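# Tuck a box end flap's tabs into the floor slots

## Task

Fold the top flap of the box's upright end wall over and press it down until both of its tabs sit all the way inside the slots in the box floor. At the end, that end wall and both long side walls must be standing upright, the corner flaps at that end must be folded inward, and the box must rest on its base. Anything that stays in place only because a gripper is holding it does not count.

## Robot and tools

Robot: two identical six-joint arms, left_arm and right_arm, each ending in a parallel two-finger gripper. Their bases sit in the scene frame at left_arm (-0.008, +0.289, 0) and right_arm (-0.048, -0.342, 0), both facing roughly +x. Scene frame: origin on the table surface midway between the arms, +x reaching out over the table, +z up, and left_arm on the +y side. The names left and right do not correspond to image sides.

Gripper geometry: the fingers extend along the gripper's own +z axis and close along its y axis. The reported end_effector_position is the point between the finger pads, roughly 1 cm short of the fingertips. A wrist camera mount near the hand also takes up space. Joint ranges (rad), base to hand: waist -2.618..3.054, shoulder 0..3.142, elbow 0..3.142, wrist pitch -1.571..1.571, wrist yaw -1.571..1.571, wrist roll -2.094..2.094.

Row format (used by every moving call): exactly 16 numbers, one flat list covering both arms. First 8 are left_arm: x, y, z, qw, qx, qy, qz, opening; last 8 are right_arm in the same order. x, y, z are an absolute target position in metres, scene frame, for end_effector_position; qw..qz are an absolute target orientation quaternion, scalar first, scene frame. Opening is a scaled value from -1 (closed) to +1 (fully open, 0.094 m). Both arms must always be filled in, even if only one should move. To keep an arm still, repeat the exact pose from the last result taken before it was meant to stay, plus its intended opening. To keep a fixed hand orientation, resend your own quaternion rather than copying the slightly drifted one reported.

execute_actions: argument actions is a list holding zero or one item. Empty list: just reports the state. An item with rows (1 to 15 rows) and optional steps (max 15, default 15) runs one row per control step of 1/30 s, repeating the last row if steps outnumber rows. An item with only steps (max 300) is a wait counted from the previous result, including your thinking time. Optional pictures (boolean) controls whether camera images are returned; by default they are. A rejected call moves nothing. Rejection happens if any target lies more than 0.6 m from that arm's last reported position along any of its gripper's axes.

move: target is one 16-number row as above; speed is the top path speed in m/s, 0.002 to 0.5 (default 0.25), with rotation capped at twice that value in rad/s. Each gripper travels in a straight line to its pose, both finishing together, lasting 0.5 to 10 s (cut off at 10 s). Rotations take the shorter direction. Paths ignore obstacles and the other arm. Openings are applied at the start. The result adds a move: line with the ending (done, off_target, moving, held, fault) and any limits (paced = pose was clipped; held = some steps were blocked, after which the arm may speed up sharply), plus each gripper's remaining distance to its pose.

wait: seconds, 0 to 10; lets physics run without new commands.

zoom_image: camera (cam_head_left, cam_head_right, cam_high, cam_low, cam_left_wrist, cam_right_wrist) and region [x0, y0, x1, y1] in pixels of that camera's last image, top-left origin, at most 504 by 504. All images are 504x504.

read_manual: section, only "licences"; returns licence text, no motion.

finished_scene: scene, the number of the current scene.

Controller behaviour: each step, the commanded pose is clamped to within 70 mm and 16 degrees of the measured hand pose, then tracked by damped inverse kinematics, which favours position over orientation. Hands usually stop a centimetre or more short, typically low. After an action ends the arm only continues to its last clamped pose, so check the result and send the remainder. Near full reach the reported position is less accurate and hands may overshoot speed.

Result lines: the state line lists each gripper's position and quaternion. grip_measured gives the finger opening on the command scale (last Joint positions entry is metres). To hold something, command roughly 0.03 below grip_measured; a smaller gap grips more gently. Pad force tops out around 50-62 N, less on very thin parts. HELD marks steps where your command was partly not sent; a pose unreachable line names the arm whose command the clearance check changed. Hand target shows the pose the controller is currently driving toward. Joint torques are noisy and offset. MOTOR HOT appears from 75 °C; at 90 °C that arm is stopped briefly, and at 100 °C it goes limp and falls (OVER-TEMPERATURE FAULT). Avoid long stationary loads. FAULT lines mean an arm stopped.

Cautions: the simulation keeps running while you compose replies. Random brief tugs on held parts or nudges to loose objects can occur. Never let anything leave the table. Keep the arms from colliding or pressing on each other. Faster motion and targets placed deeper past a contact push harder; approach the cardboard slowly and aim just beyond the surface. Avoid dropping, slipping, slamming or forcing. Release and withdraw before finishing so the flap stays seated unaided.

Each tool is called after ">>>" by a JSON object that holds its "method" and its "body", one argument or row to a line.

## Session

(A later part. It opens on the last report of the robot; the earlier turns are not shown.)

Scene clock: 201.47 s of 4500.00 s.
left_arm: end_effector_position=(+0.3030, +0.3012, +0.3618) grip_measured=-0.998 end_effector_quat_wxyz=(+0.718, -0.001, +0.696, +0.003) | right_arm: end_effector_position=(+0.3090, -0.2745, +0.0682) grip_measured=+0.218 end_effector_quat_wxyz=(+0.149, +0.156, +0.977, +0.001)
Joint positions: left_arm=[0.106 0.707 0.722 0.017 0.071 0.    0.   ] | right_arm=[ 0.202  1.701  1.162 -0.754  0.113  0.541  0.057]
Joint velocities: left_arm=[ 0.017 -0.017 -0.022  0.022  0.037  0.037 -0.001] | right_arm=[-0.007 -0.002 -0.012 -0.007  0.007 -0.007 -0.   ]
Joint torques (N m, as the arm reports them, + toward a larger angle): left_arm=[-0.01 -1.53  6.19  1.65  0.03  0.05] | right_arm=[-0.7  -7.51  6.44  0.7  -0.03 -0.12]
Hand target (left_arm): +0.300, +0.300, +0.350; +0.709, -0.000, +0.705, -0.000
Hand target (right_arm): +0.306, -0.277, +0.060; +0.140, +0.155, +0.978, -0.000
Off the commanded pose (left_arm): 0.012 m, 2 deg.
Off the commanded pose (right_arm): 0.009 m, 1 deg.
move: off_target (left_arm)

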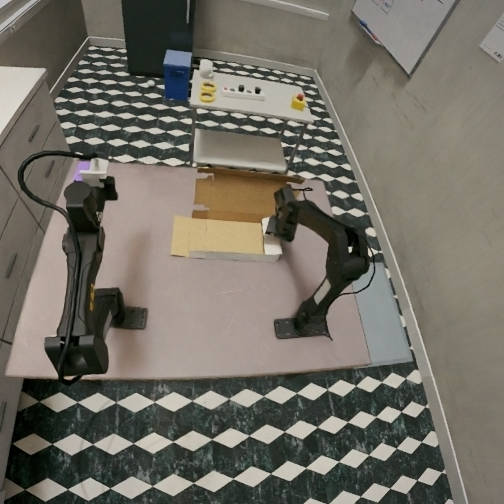

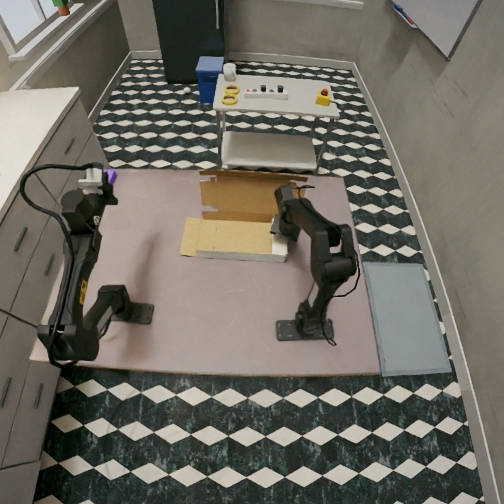

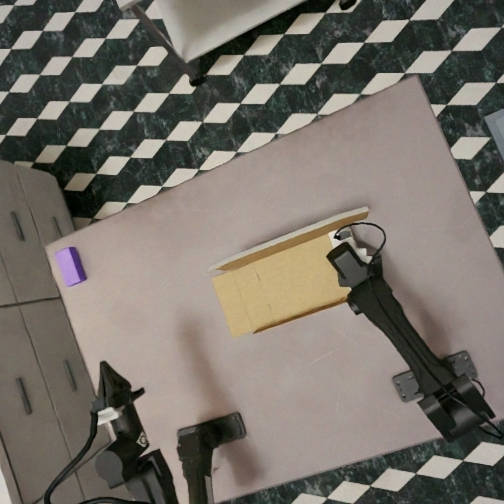

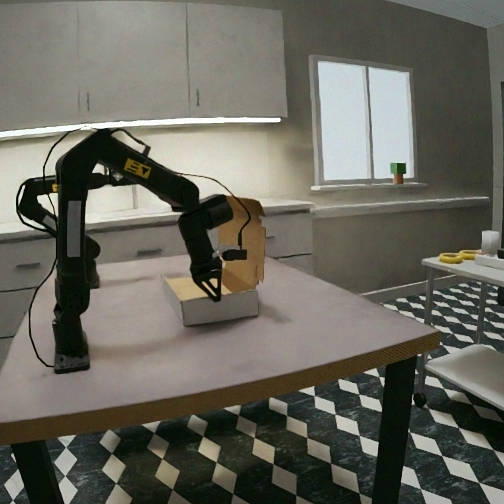

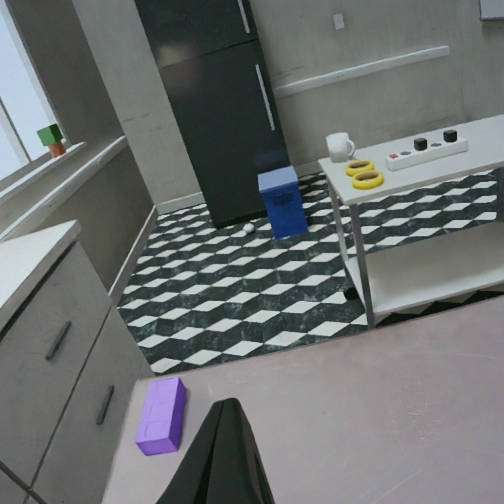

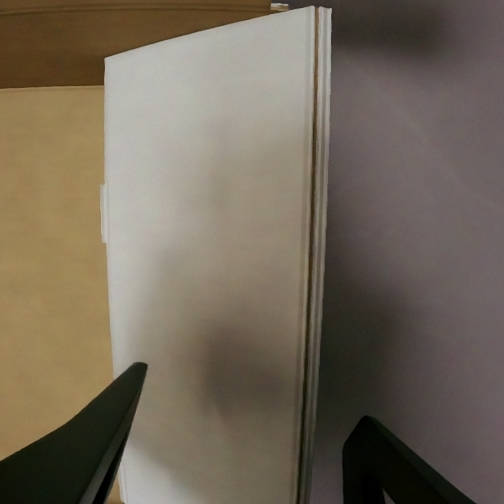

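Good placement. Descend further.

>>> {"method": "move", "body": {
  "target": [0.3,0.3,0.35,0.709,0,0.705,0,-1,0.300,-0.277,0.03,-0.14,-0.155,-0.978,0,0.2],
  "speed": 0.02
}}

Scene clock: 205.80 s of 4500.00 s.
left_arm: end_effector_position=(+0.3030, +0.3012, +0.3618) grip_measured=-0.998 end_effector_quat_wxyz=(+0.718, -0.001, +0.696, +0.003) | right_arm: end_effector_position=(+0.3095, -0.2722, +0.0487) grip_measured=+0.202 end_effector_quat_wxyz=(+0.164, +0.155, +0.974, +0.014)
Joint positions: left_arm=[0.106 0.707 0.722 0.017 0.071 0.    0.   ] | right_arm=[ 0.202  1.701  1.069 -0.625  0.1    0.541  0.056]
Joint velocities: left_arm=[-0.012 -0.017  0.007 -0.051  0.081 -0.051 -0.   ] | right_arm=[-0.012 -0.007 -0.002  0.022 -0.007 -0.022  0.   ]
Joint torques (N m, as the arm reports them, + toward a larger angle): left_arm=[-0.15 -1.47  6.11  1.63  0.05  0.06] | right_arm=[-0.29 -5.63  5.41  0.68  0.13 -0.07]
Hand target (left_arm): +0.300, +0.300, +0.350; +0.709, -0.000, +0.705, -0.000
Hand target (right_arm): +0.299, -0.277, +0.031; +0.140, +0.155, +0.978, +0.000
Off the commanded pose (left_arm): 0.012 m, 2 deg.
Off the commanded pose (right_arm): 0.022 m, 3 deg.
move: off_target (left_arm, right_arm)

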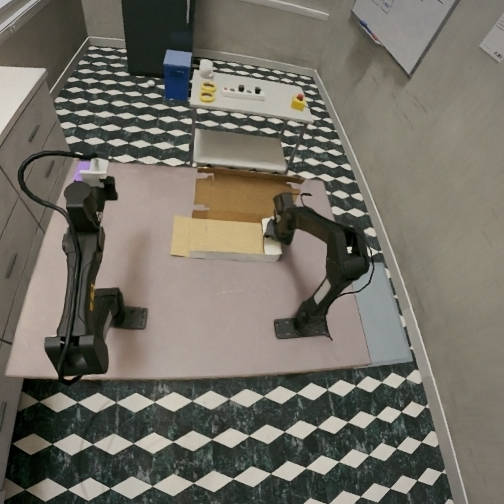

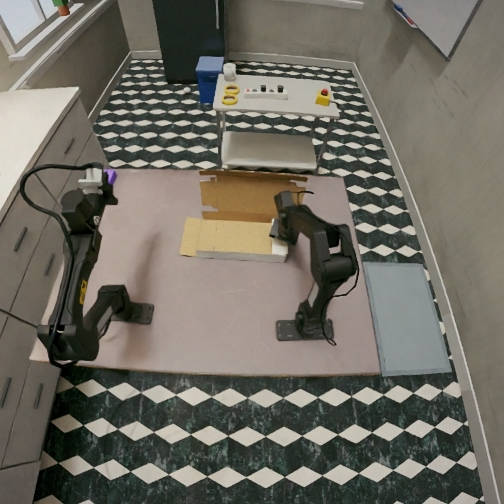

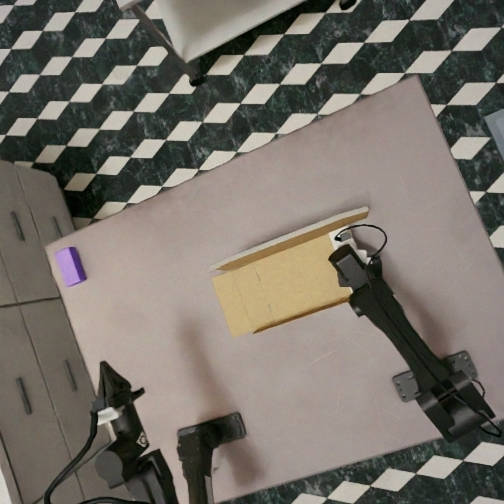

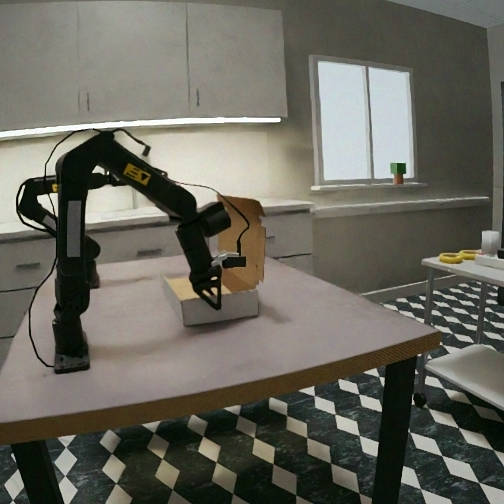

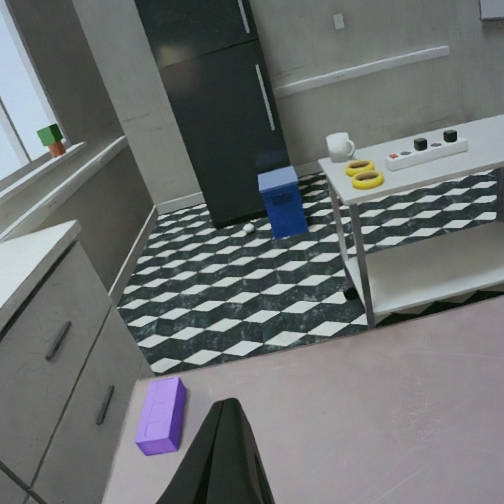

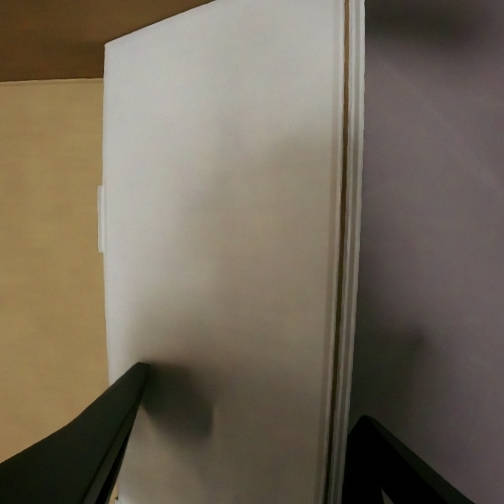

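Wall now against outer finger. Descend while closing a bit.

>>> {"method": "move", "body": {
  "target": [0.3,0.3,0.35,0.709,0,0.705,0,-1,0.293,-0.279,0.012,-0.14,-0.155,-0.978,0,0.06],
  "speed": 0.02
}}

Scene clock: 210.87 s of 4500.00 s.
left_arm: end_effector_position=(+0.3030, +0.3012, +0.3618) grip_measured=-0.998 end_effector_quat_wxyz=(+0.718, -0.001, +0.696, +0.003) | right_arm: end_effector_position=(+0.3121, -0.2711, +0.0372) grip_measured=+0.062 end_effector_quat_wxyz=(+0.181, +0.156, +0.971, +0.023)
Joint positions: left_arm=[0.106 0.707 0.722 0.017 0.071 0.    0.   ] | right_arm=[ 0.202  1.701  1.005 -0.52   0.098  0.541  0.05 ]
Joint velocities: left_arm=[-0.007 -0.002 -0.027 -0.037 -0.022 -0.007  0.   ] | right_arm=[-0.012  0.002 -0.007 -0.007  0.037  0.022 -0.001]
Joint torques (N m, as the arm reports them, + toward a larger angle): left_arm=[-0.03 -1.46  6.22  1.64  0.04  0.03] | right_arm=[-0.38 -5.01  4.63  0.48  0.14 -0.08]
Hand target (left_arm): +0.300, +0.300, +0.350; +0.709, -0.000, +0.705, -0.000
Hand target (right_arm): +0.292, -0.279, +0.013; +0.140, +0.155, +0.978, +0.001
Off the commanded pose (left_arm): 0.012 m, 2 deg.
Off the commanded pose (right_arm): 0.033 m, 5 deg.
move: off_target (left_arm, right_arm)

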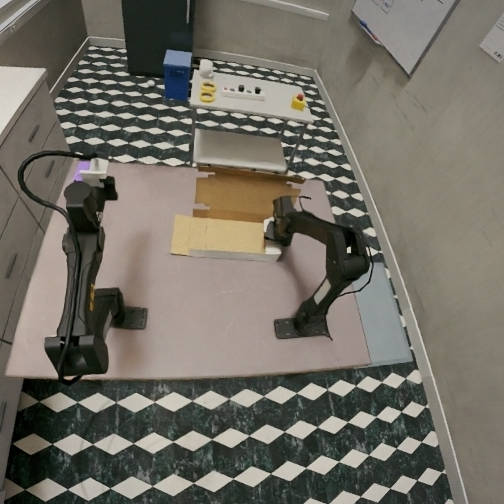

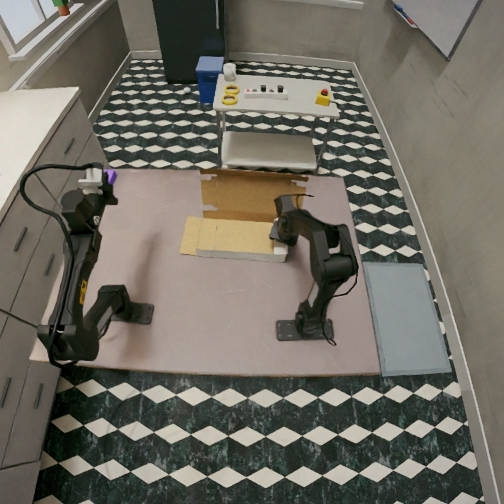

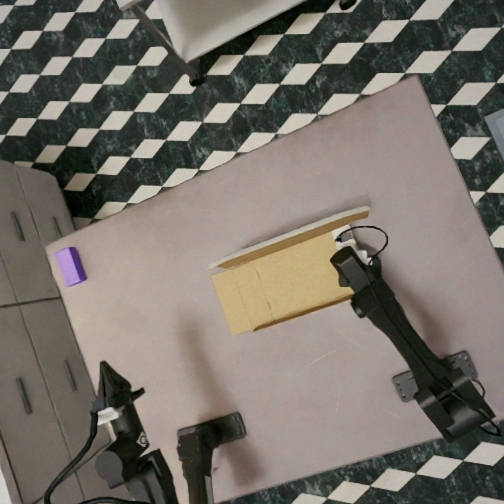

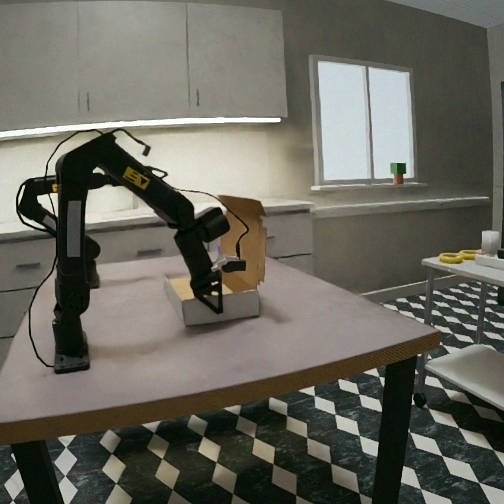

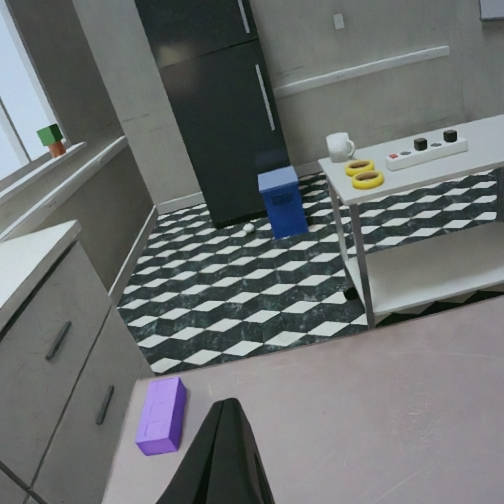

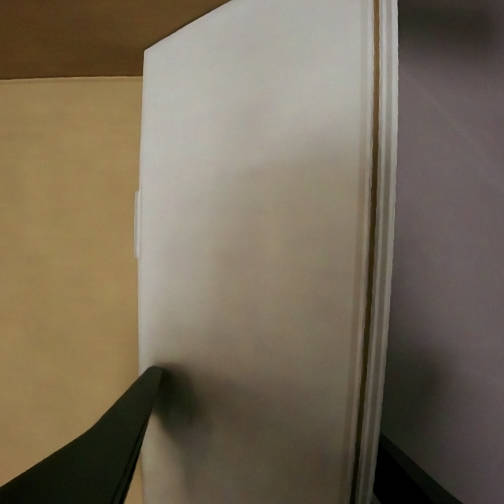

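>>> {"method": "move", "body": {
  "target": [0.3,0.3,0.35,0.709,0,0.705,0,-1,0.297,-0.282,0.008,-0.14,-0.155,-0.978,0,-0.3],
  "speed": 0.02
}}

>>> {"method": "move", "body": {
  "target": [0.3,0.3,0.35,0.709,0,0.705,0,-1,0.297,-0.286,0.008,-0.14,-0.155,-0.978,0,-0.9],
  "speed": 0.02
}}

Scene clock: 219.23 s of 4500.00 s.
left_arm: end_effector_position=(+0.3030, +0.3012, +0.3618) grip_measured=-0.998 end_effector_quat_wxyz=(+0.718, -0.001, +0.696, +0.003) | right_arm: end_effector_position=(+0.3134, -0.2702, +0.0281) grip_measured=-0.298 end_effector_quat_wxyz=(+0.175, +0.152, +0.973, +0.021)
Joint positions: left_arm=[0.106 0.707 0.722 0.017 0.071 0.    0.   ] | right_arm=[ 0.202  1.731  1.005 -0.503  0.095  0.534  0.033]
Joint velocities: left_arm=[ 0.027 -0.002 -0.017 -0.007  0.007  0.051  0.   ] | right_arm=[ 0.012 -0.007  0.007  0.007  0.037 -0.007 -0.   ]
Joint torques (N m, as the arm reports them, + toward a larger angle): left_arm=[ 0.01 -1.61  6.21  1.62  0.05  0.04] | right_arm=[-1.51 -6.05  5.02  0.46  0.12 -0.13]
Hand target (left_arm): +0.300, +0.300, +0.350; +0.709, -0.000, +0.705, -0.000
Hand target (right_arm): +0.297, -0.281, +0.009; +0.140, +0.155, +0.978, +0.001
Off the commanded pose (left_arm): 0.012 m, 2 deg.
Off the commanded pose (right_arm): 0.029 m, 5 deg.
After step 90, 2.77 s passed at rest.
move: off_target (left_arm, right_arm)

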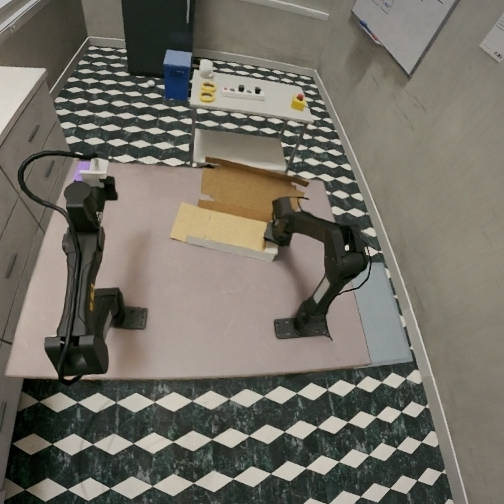

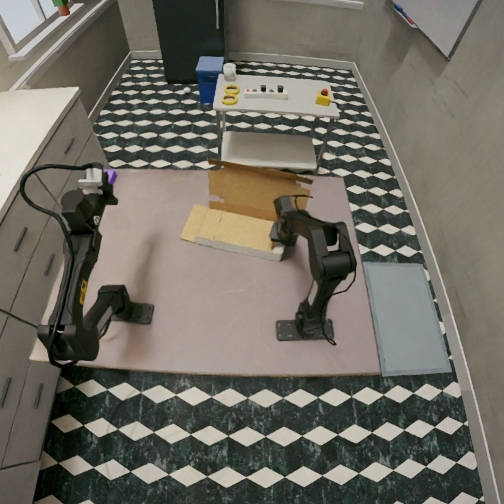

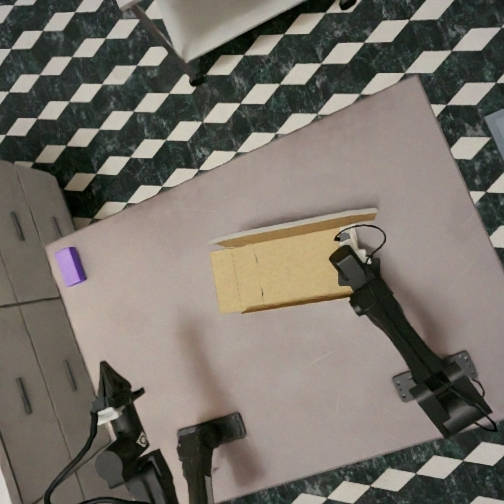

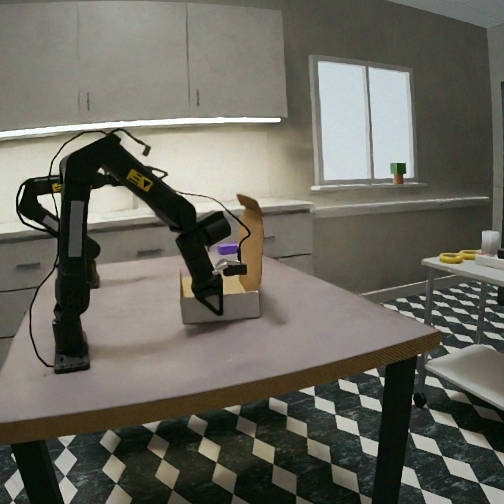

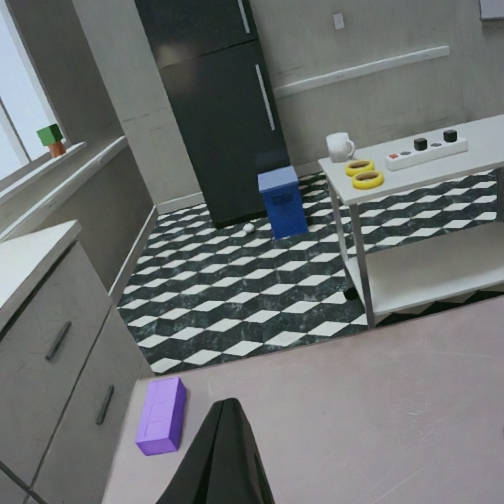

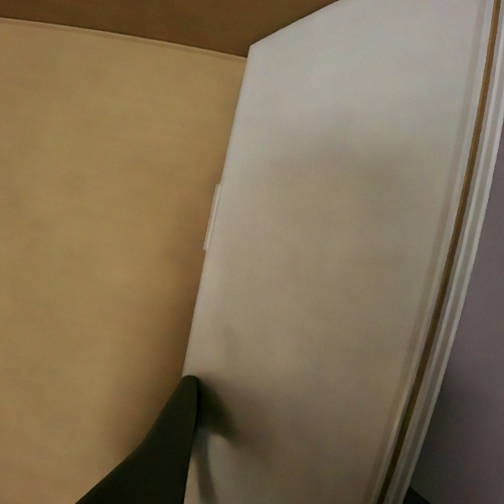

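Scene clock: 221.53 s of 4500.00 s.
left_arm: end_effector_position=(+0.3030, +0.3012, +0.3618) grip_measured=-0.998 end_effector_quat_wxyz=(+0.718, -0.001, +0.696, +0.003) | right_arm: end_effector_position=(+0.3128, -0.2770, +0.0272) grip_measured=-0.892 end_effector_quat_wxyz=(+0.172, +0.152, +0.973, +0.015)
Joint positions: left_arm=[0.106 0.707 0.722 0.017 0.071 0.    0.   ] | right_arm=[ 0.185  1.732  1.005 -0.511  0.097  0.517  0.005]
Joint velocities: left_arm=[ 0.007  0.002 -0.012 -0.007 -0.007  0.007 -0.001] | right_arm=[-0.007 -0.007 -0.007  0.066  0.022 -0.022 -0.   ]
Joint torques (N m, as the arm reports them, + toward a larger angle): left_arm=[-0.05 -1.5   6.22  1.65  0.03  0.04] | right_arm=[-1.21 -6.34  4.6   0.55  0.06 -0.08]
Hand target (left_arm): +0.300, +0.300, +0.350; +0.709, -0.000, +0.705, -0.000
Hand target (right_arm): +0.297, -0.286, +0.009; +0.140, +0.155, +0.978, +0.001
Off the commanded pose (left_arm): 0.012 m, 2 deg.
Off the commanded pose (right_arm): 0.026 m, 4 deg.
move: off_target (left_arm, right_arm)

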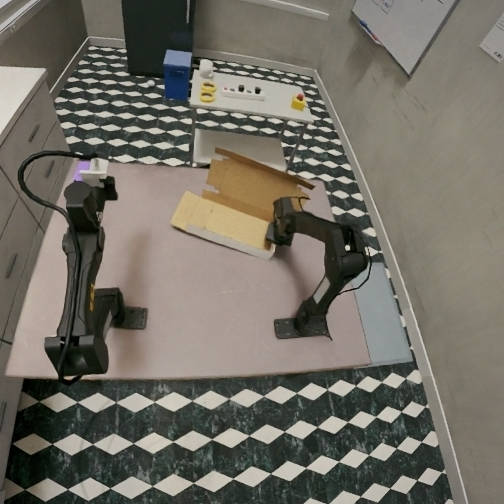

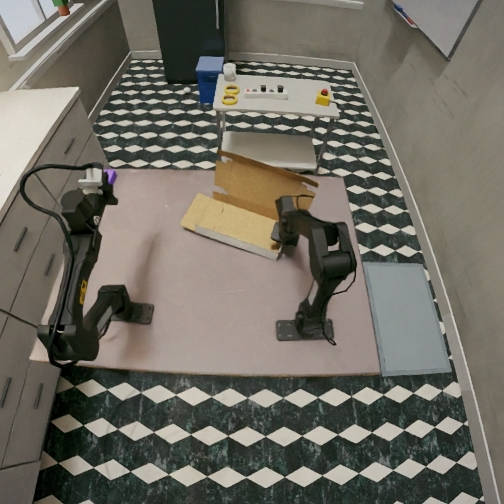

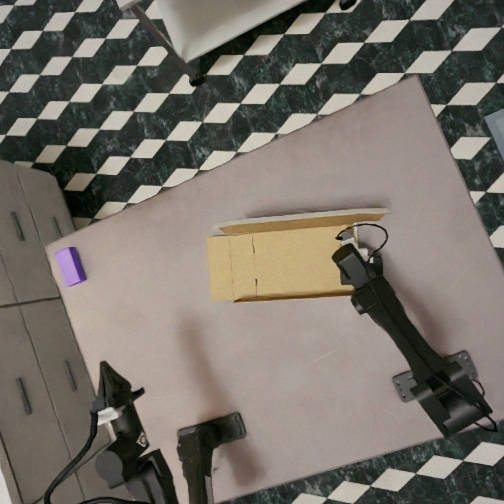

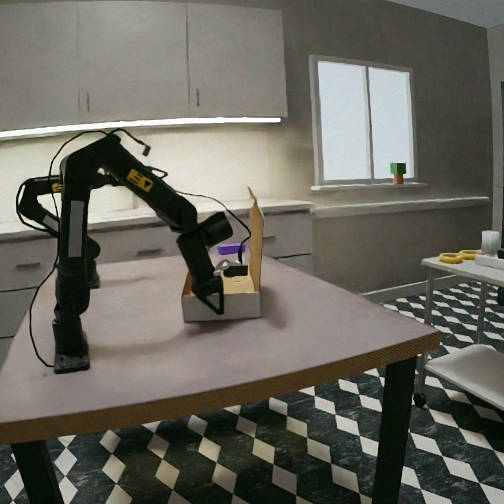

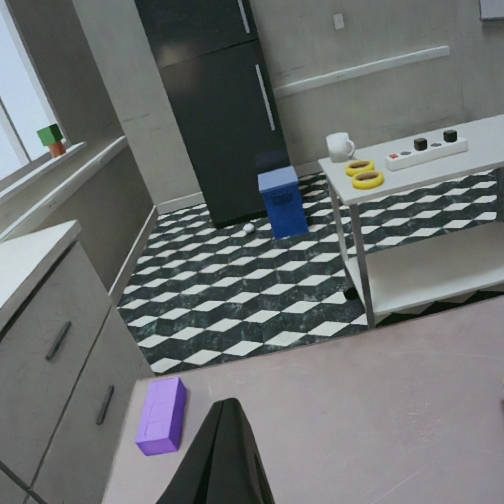

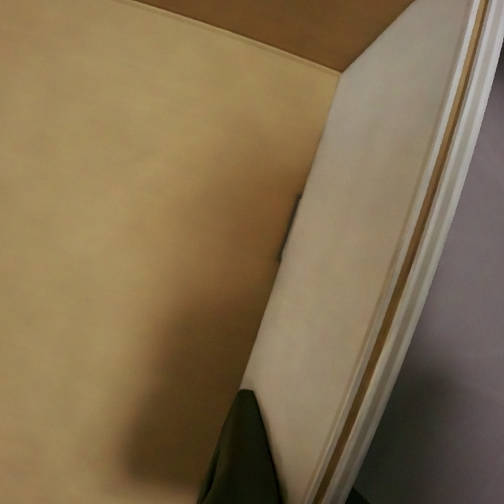

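>>> {"method": "move", "body": {
  "target": [0.3,0.3,0.35,0.709,0,0.705,0,-1,0.310,-0.277,0.032,-0.17,-0.152,-0.973,0,-0.5],
  "speed": 0.02
}}

>>> {"method": "move", "body": {
  "target": [0.3,0.3,0.35,0.709,0,0.705,0,-1,0.285,-0.27,0.13,-0.17,-0.152,-0.973,0,-0.5],
  "speed": 0.06
}}

Scene clock: 226.67 s of 4500.00 s.
left_arm: end_effector_position=(+0.3030, +0.3012, +0.3618) grip_measured=-0.998 end_effector_quat_wxyz=(+0.718, -0.001, +0.696, +0.003) | right_arm: end_effector_position=(+0.3075, -0.2788, +0.0257) grip_measured=-0.502 end_effector_quat_wxyz=(+0.164, +0.151, +0.975, +0.003)
Joint positions: left_arm=[0.106 0.707 0.722 0.017 0.071 0.    0.   ] | right_arm=[ 0.193  1.732  1.005 -0.534  0.116  0.521  0.023]
Joint velocities: left_arm=[ 0.002  0.007 -0.012 -0.022 -0.022 -0.051  0.   ] | right_arm=[-0.012  0.017 -0.007 -0.051  0.037  0.022 -0.001]
Joint torques (N m, as the arm reports them, + toward a larger angle): left_arm=[ 0.09 -1.59  6.3   1.66  0.05  0.03] | right_arm=[ 0.97 -8.83  9.35  0.51  0.18  0.07]
Hand target (left_arm): +0.300, +0.300, +0.350; +0.709, -0.000, +0.705, -0.000
Hand target (right_arm): +0.310, -0.277, +0.032; +0.170, +0.152, +0.974, +0.000
Off the commanded pose (left_arm): 0.012 m, 2 deg.
Off the commanded pose (right_arm): 0.007 m, 1 deg.
After step 90, 1.13 s passed at rest.
move: off_target (left_arm)

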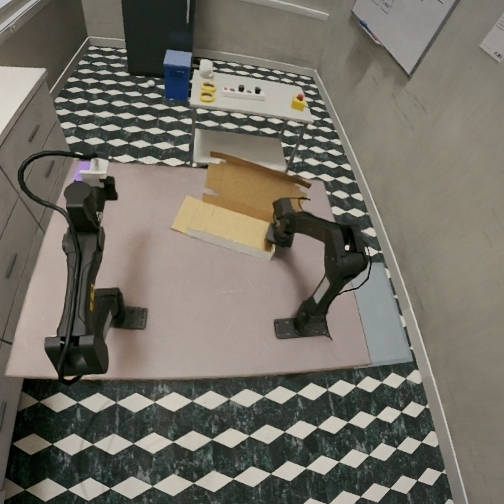

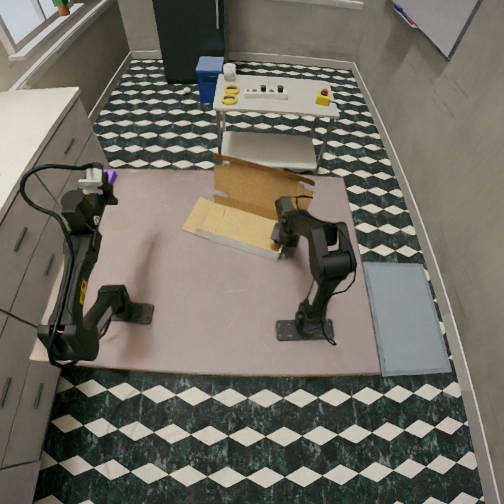

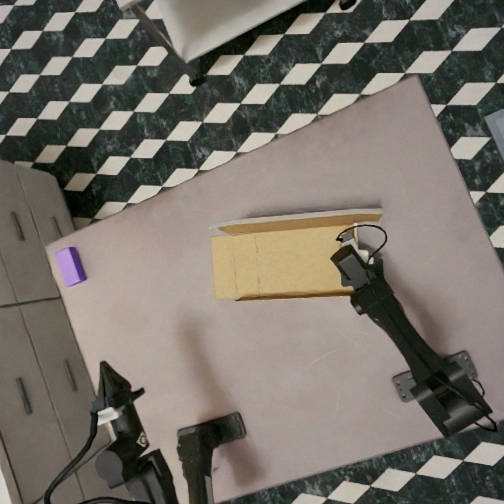

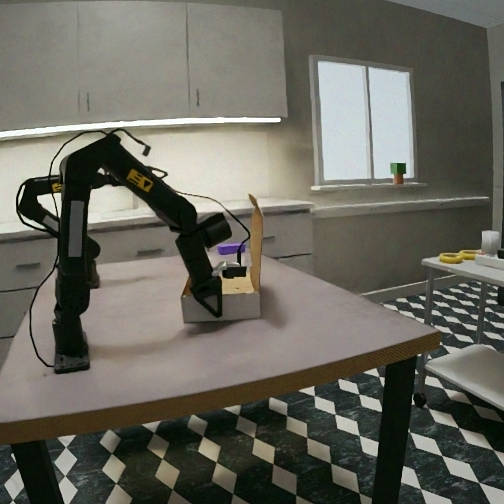

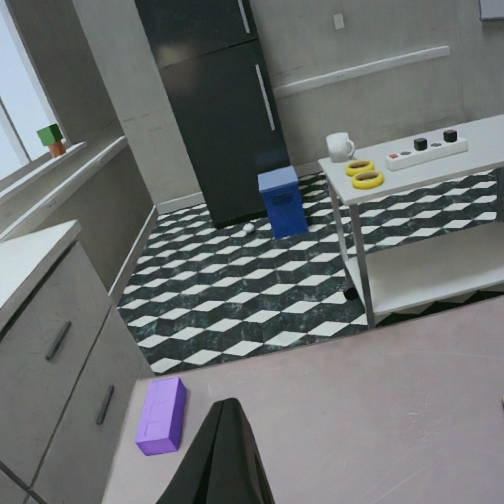

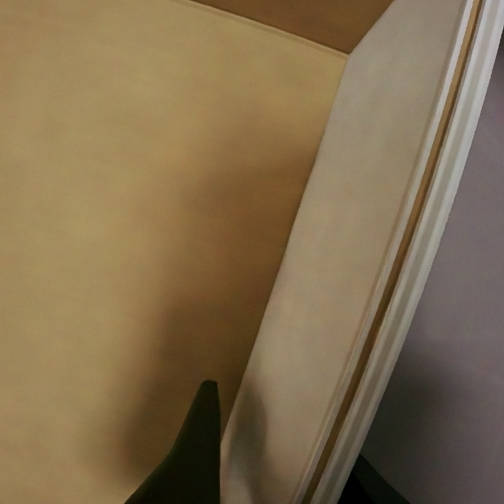

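Scene clock: 228.97 s of 4500.00 s.
left_arm: end_effector_position=(+0.3030, +0.3012, +0.3618) grip_measured=-0.998 end_effector_quat_wxyz=(+0.718, -0.001, +0.696, +0.003) | right_arm: end_effector_position=(+0.2817, -0.2720, +0.1159) grip_measured=-0.502 end_effector_quat_wxyz=(+0.153, +0.151, +0.977, -0.003)
Joint positions: left_arm=[0.106 0.707 0.722 0.017 0.071 0.    0.   ] | right_arm=[ 0.238  1.563  1.207 -0.935  0.131  0.565  0.023]
Joint velocities: left_arm=[-0.012 -0.002 -0.017  0.022  0.007 -0.081 -0.   ] | right_arm=[-0.012  0.012  0.007  0.007 -0.022  0.037 -0.001]
Joint torques (N m, as the arm reports them, + toward a larger angle): left_arm=[ 0.07 -1.56  6.2   1.66  0.07  0.02] | right_arm=[ 1.   -8.72 11.06  0.47  0.22  0.07]
Hand target (left_arm): +0.300, +0.300, +0.350; +0.709, -0.000, +0.705, -0.000
Hand target (right_arm): +0.285, -0.270, +0.130; +0.170, +0.152, +0.974, +0.000
Off the commanded pose (left_arm): 0.012 m, 2 deg.
Off the commanded pose (right_arm): 0.015 m, 2 deg.
move: off_target (left_arm, right_arm)

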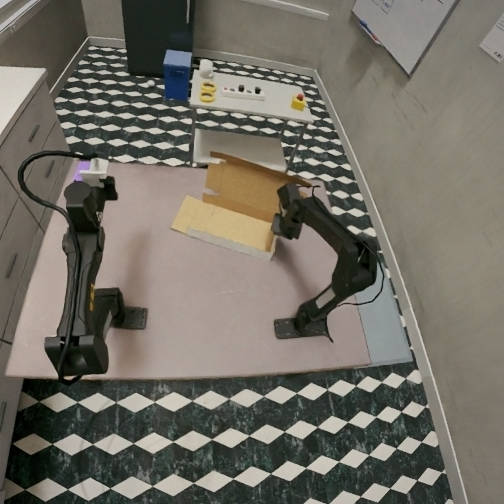

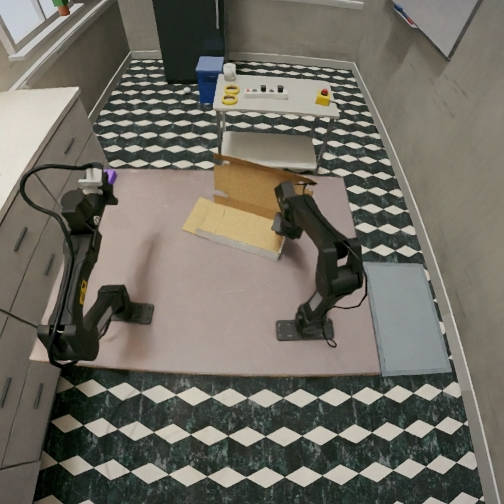

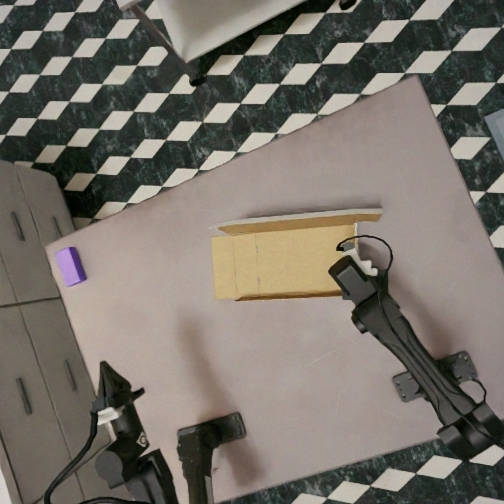

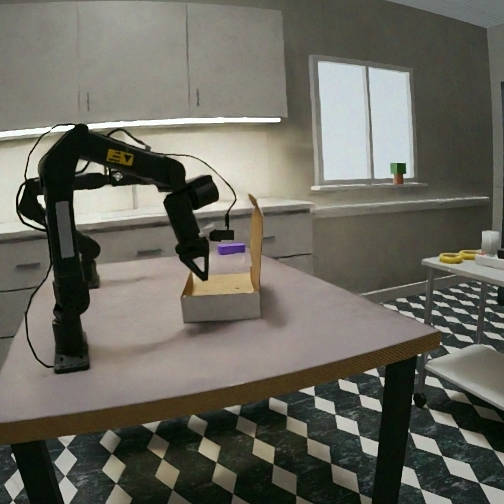

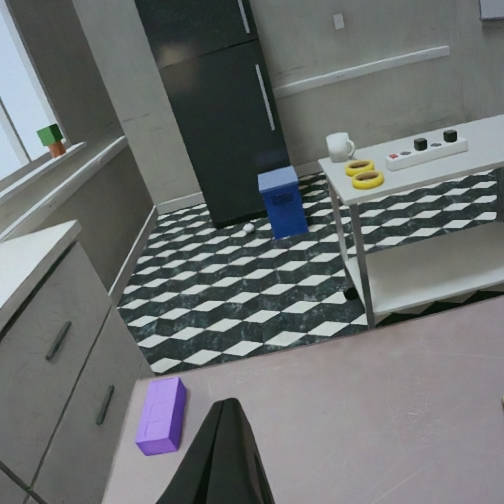

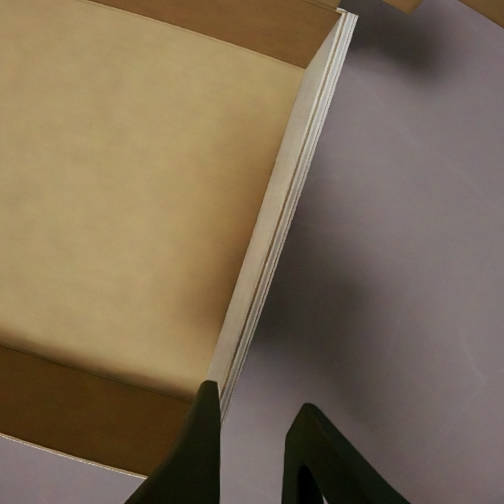

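>>> {"method": "move", "body": {
  "target": [0.3,0.3,0.35,0.709,0,0.705,0,-1,0.2,-0.3,0.18,-0.17,-0.152,-0.973,0,-0.5]
}}

>>> {"method": "zoom_image", "body": {
  "camera": "cam_head_right",
  "region": [170,140,330,270]
}}

Scene clock: 236.07 s of 4500.00 s.
left_arm: end_effector_position=(+0.3030, +0.3012, +0.3618) grip_measured=-0.998 end_effector_quat_wxyz=(+0.718, -0.001, +0.696, +0.003) | right_arm: end_effector_position=(+0.2031, -0.2943, +0.1802) grip_measured=-0.502 end_effector_quat_wxyz=(+0.172, +0.151, +0.973, +0.006)
Joint positions: left_arm=[0.106 0.707 0.722 0.017 0.071 0.    0.   ] | right_arm=[ 0.238  1.221  1.172 -1.202  0.131  0.563  0.023]
Joint velocities: left_arm=[-0.017  0.012 -0.007  0.037  0.037 -0.037 -0.   ] | right_arm=[ 0.022 -0.007  0.012 -0.007  0.007  0.066 -0.001]
Joint torques (N m, as the arm reports them, + toward a larger angle): left_arm=[-0.07 -1.54  6.34  1.64  0.05  0.05] | right_arm=[-0.92 -4.03  8.23  0.54  0.15 -0.13]
Hand target (left_arm): +0.300, +0.300, +0.350; +0.709, -0.000, +0.705, -0.000
Hand target (right_arm): +0.200, -0.299, +0.181; +0.170, +0.152, +0.974, -0.000
Off the commanded pose (left_arm): 0.012 m, 2 deg.
Off the commanded pose (right_arm): 0.006 m, 1 deg.
After step 90, 3.03 s passed at rest.
move: off_target (left_arm)

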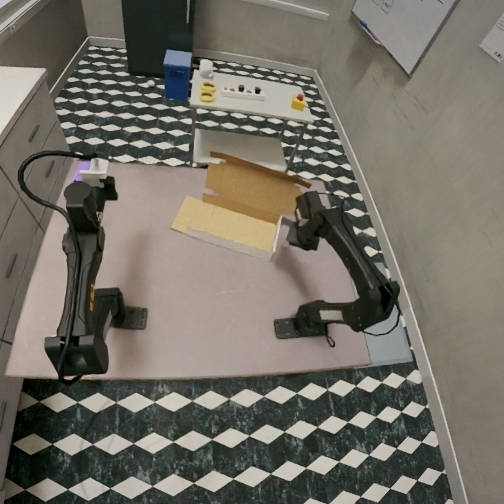

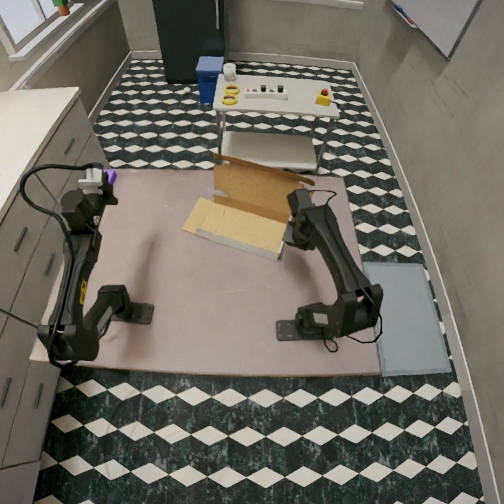

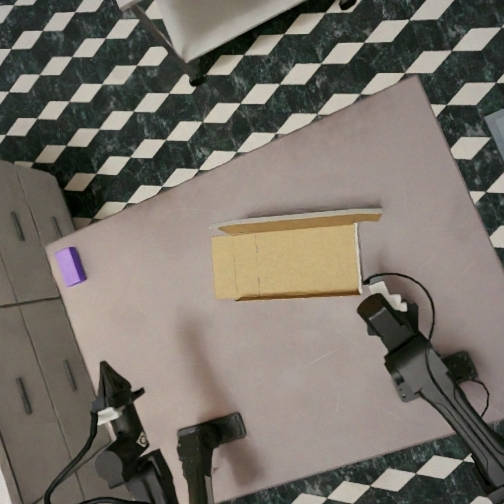

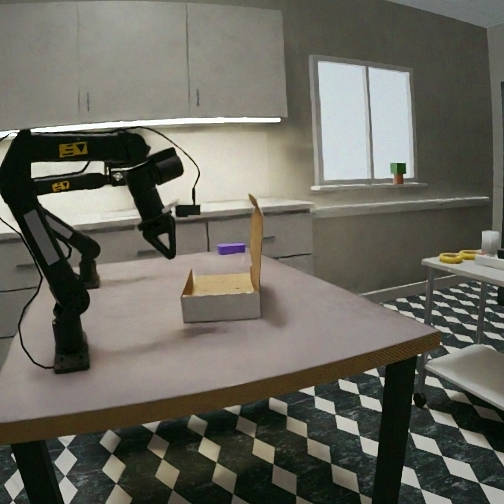

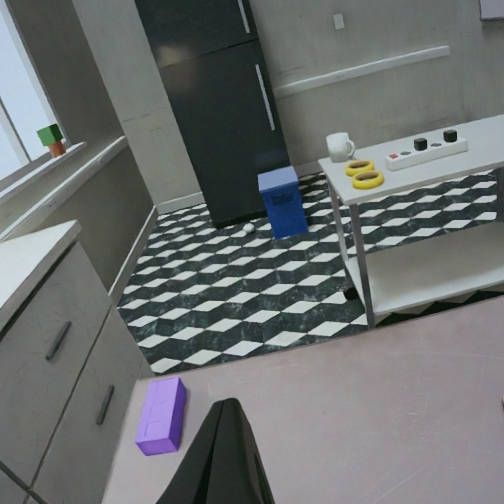

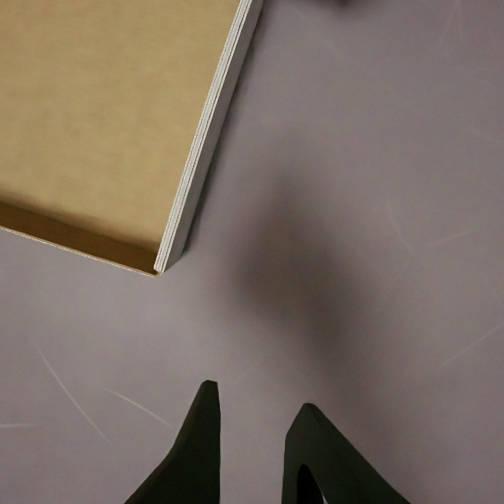

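Region (170, 140, 330, 270) of cam_head_right's 504x504 image, scaled by 3.150, with more detail than that image has; it fills the top 410 rows of this view, and the rest is white.

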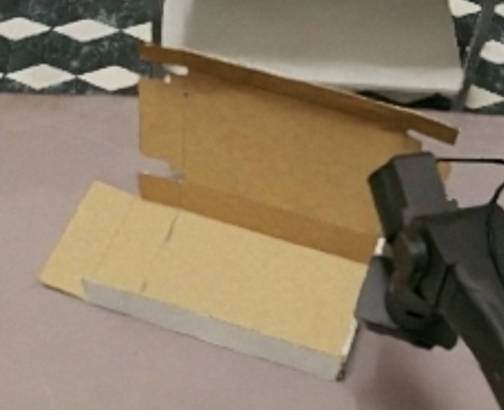

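>>> {"method": "finished_scene", "body": {
  "scene": 2
}}

The scene is finished: the task was done.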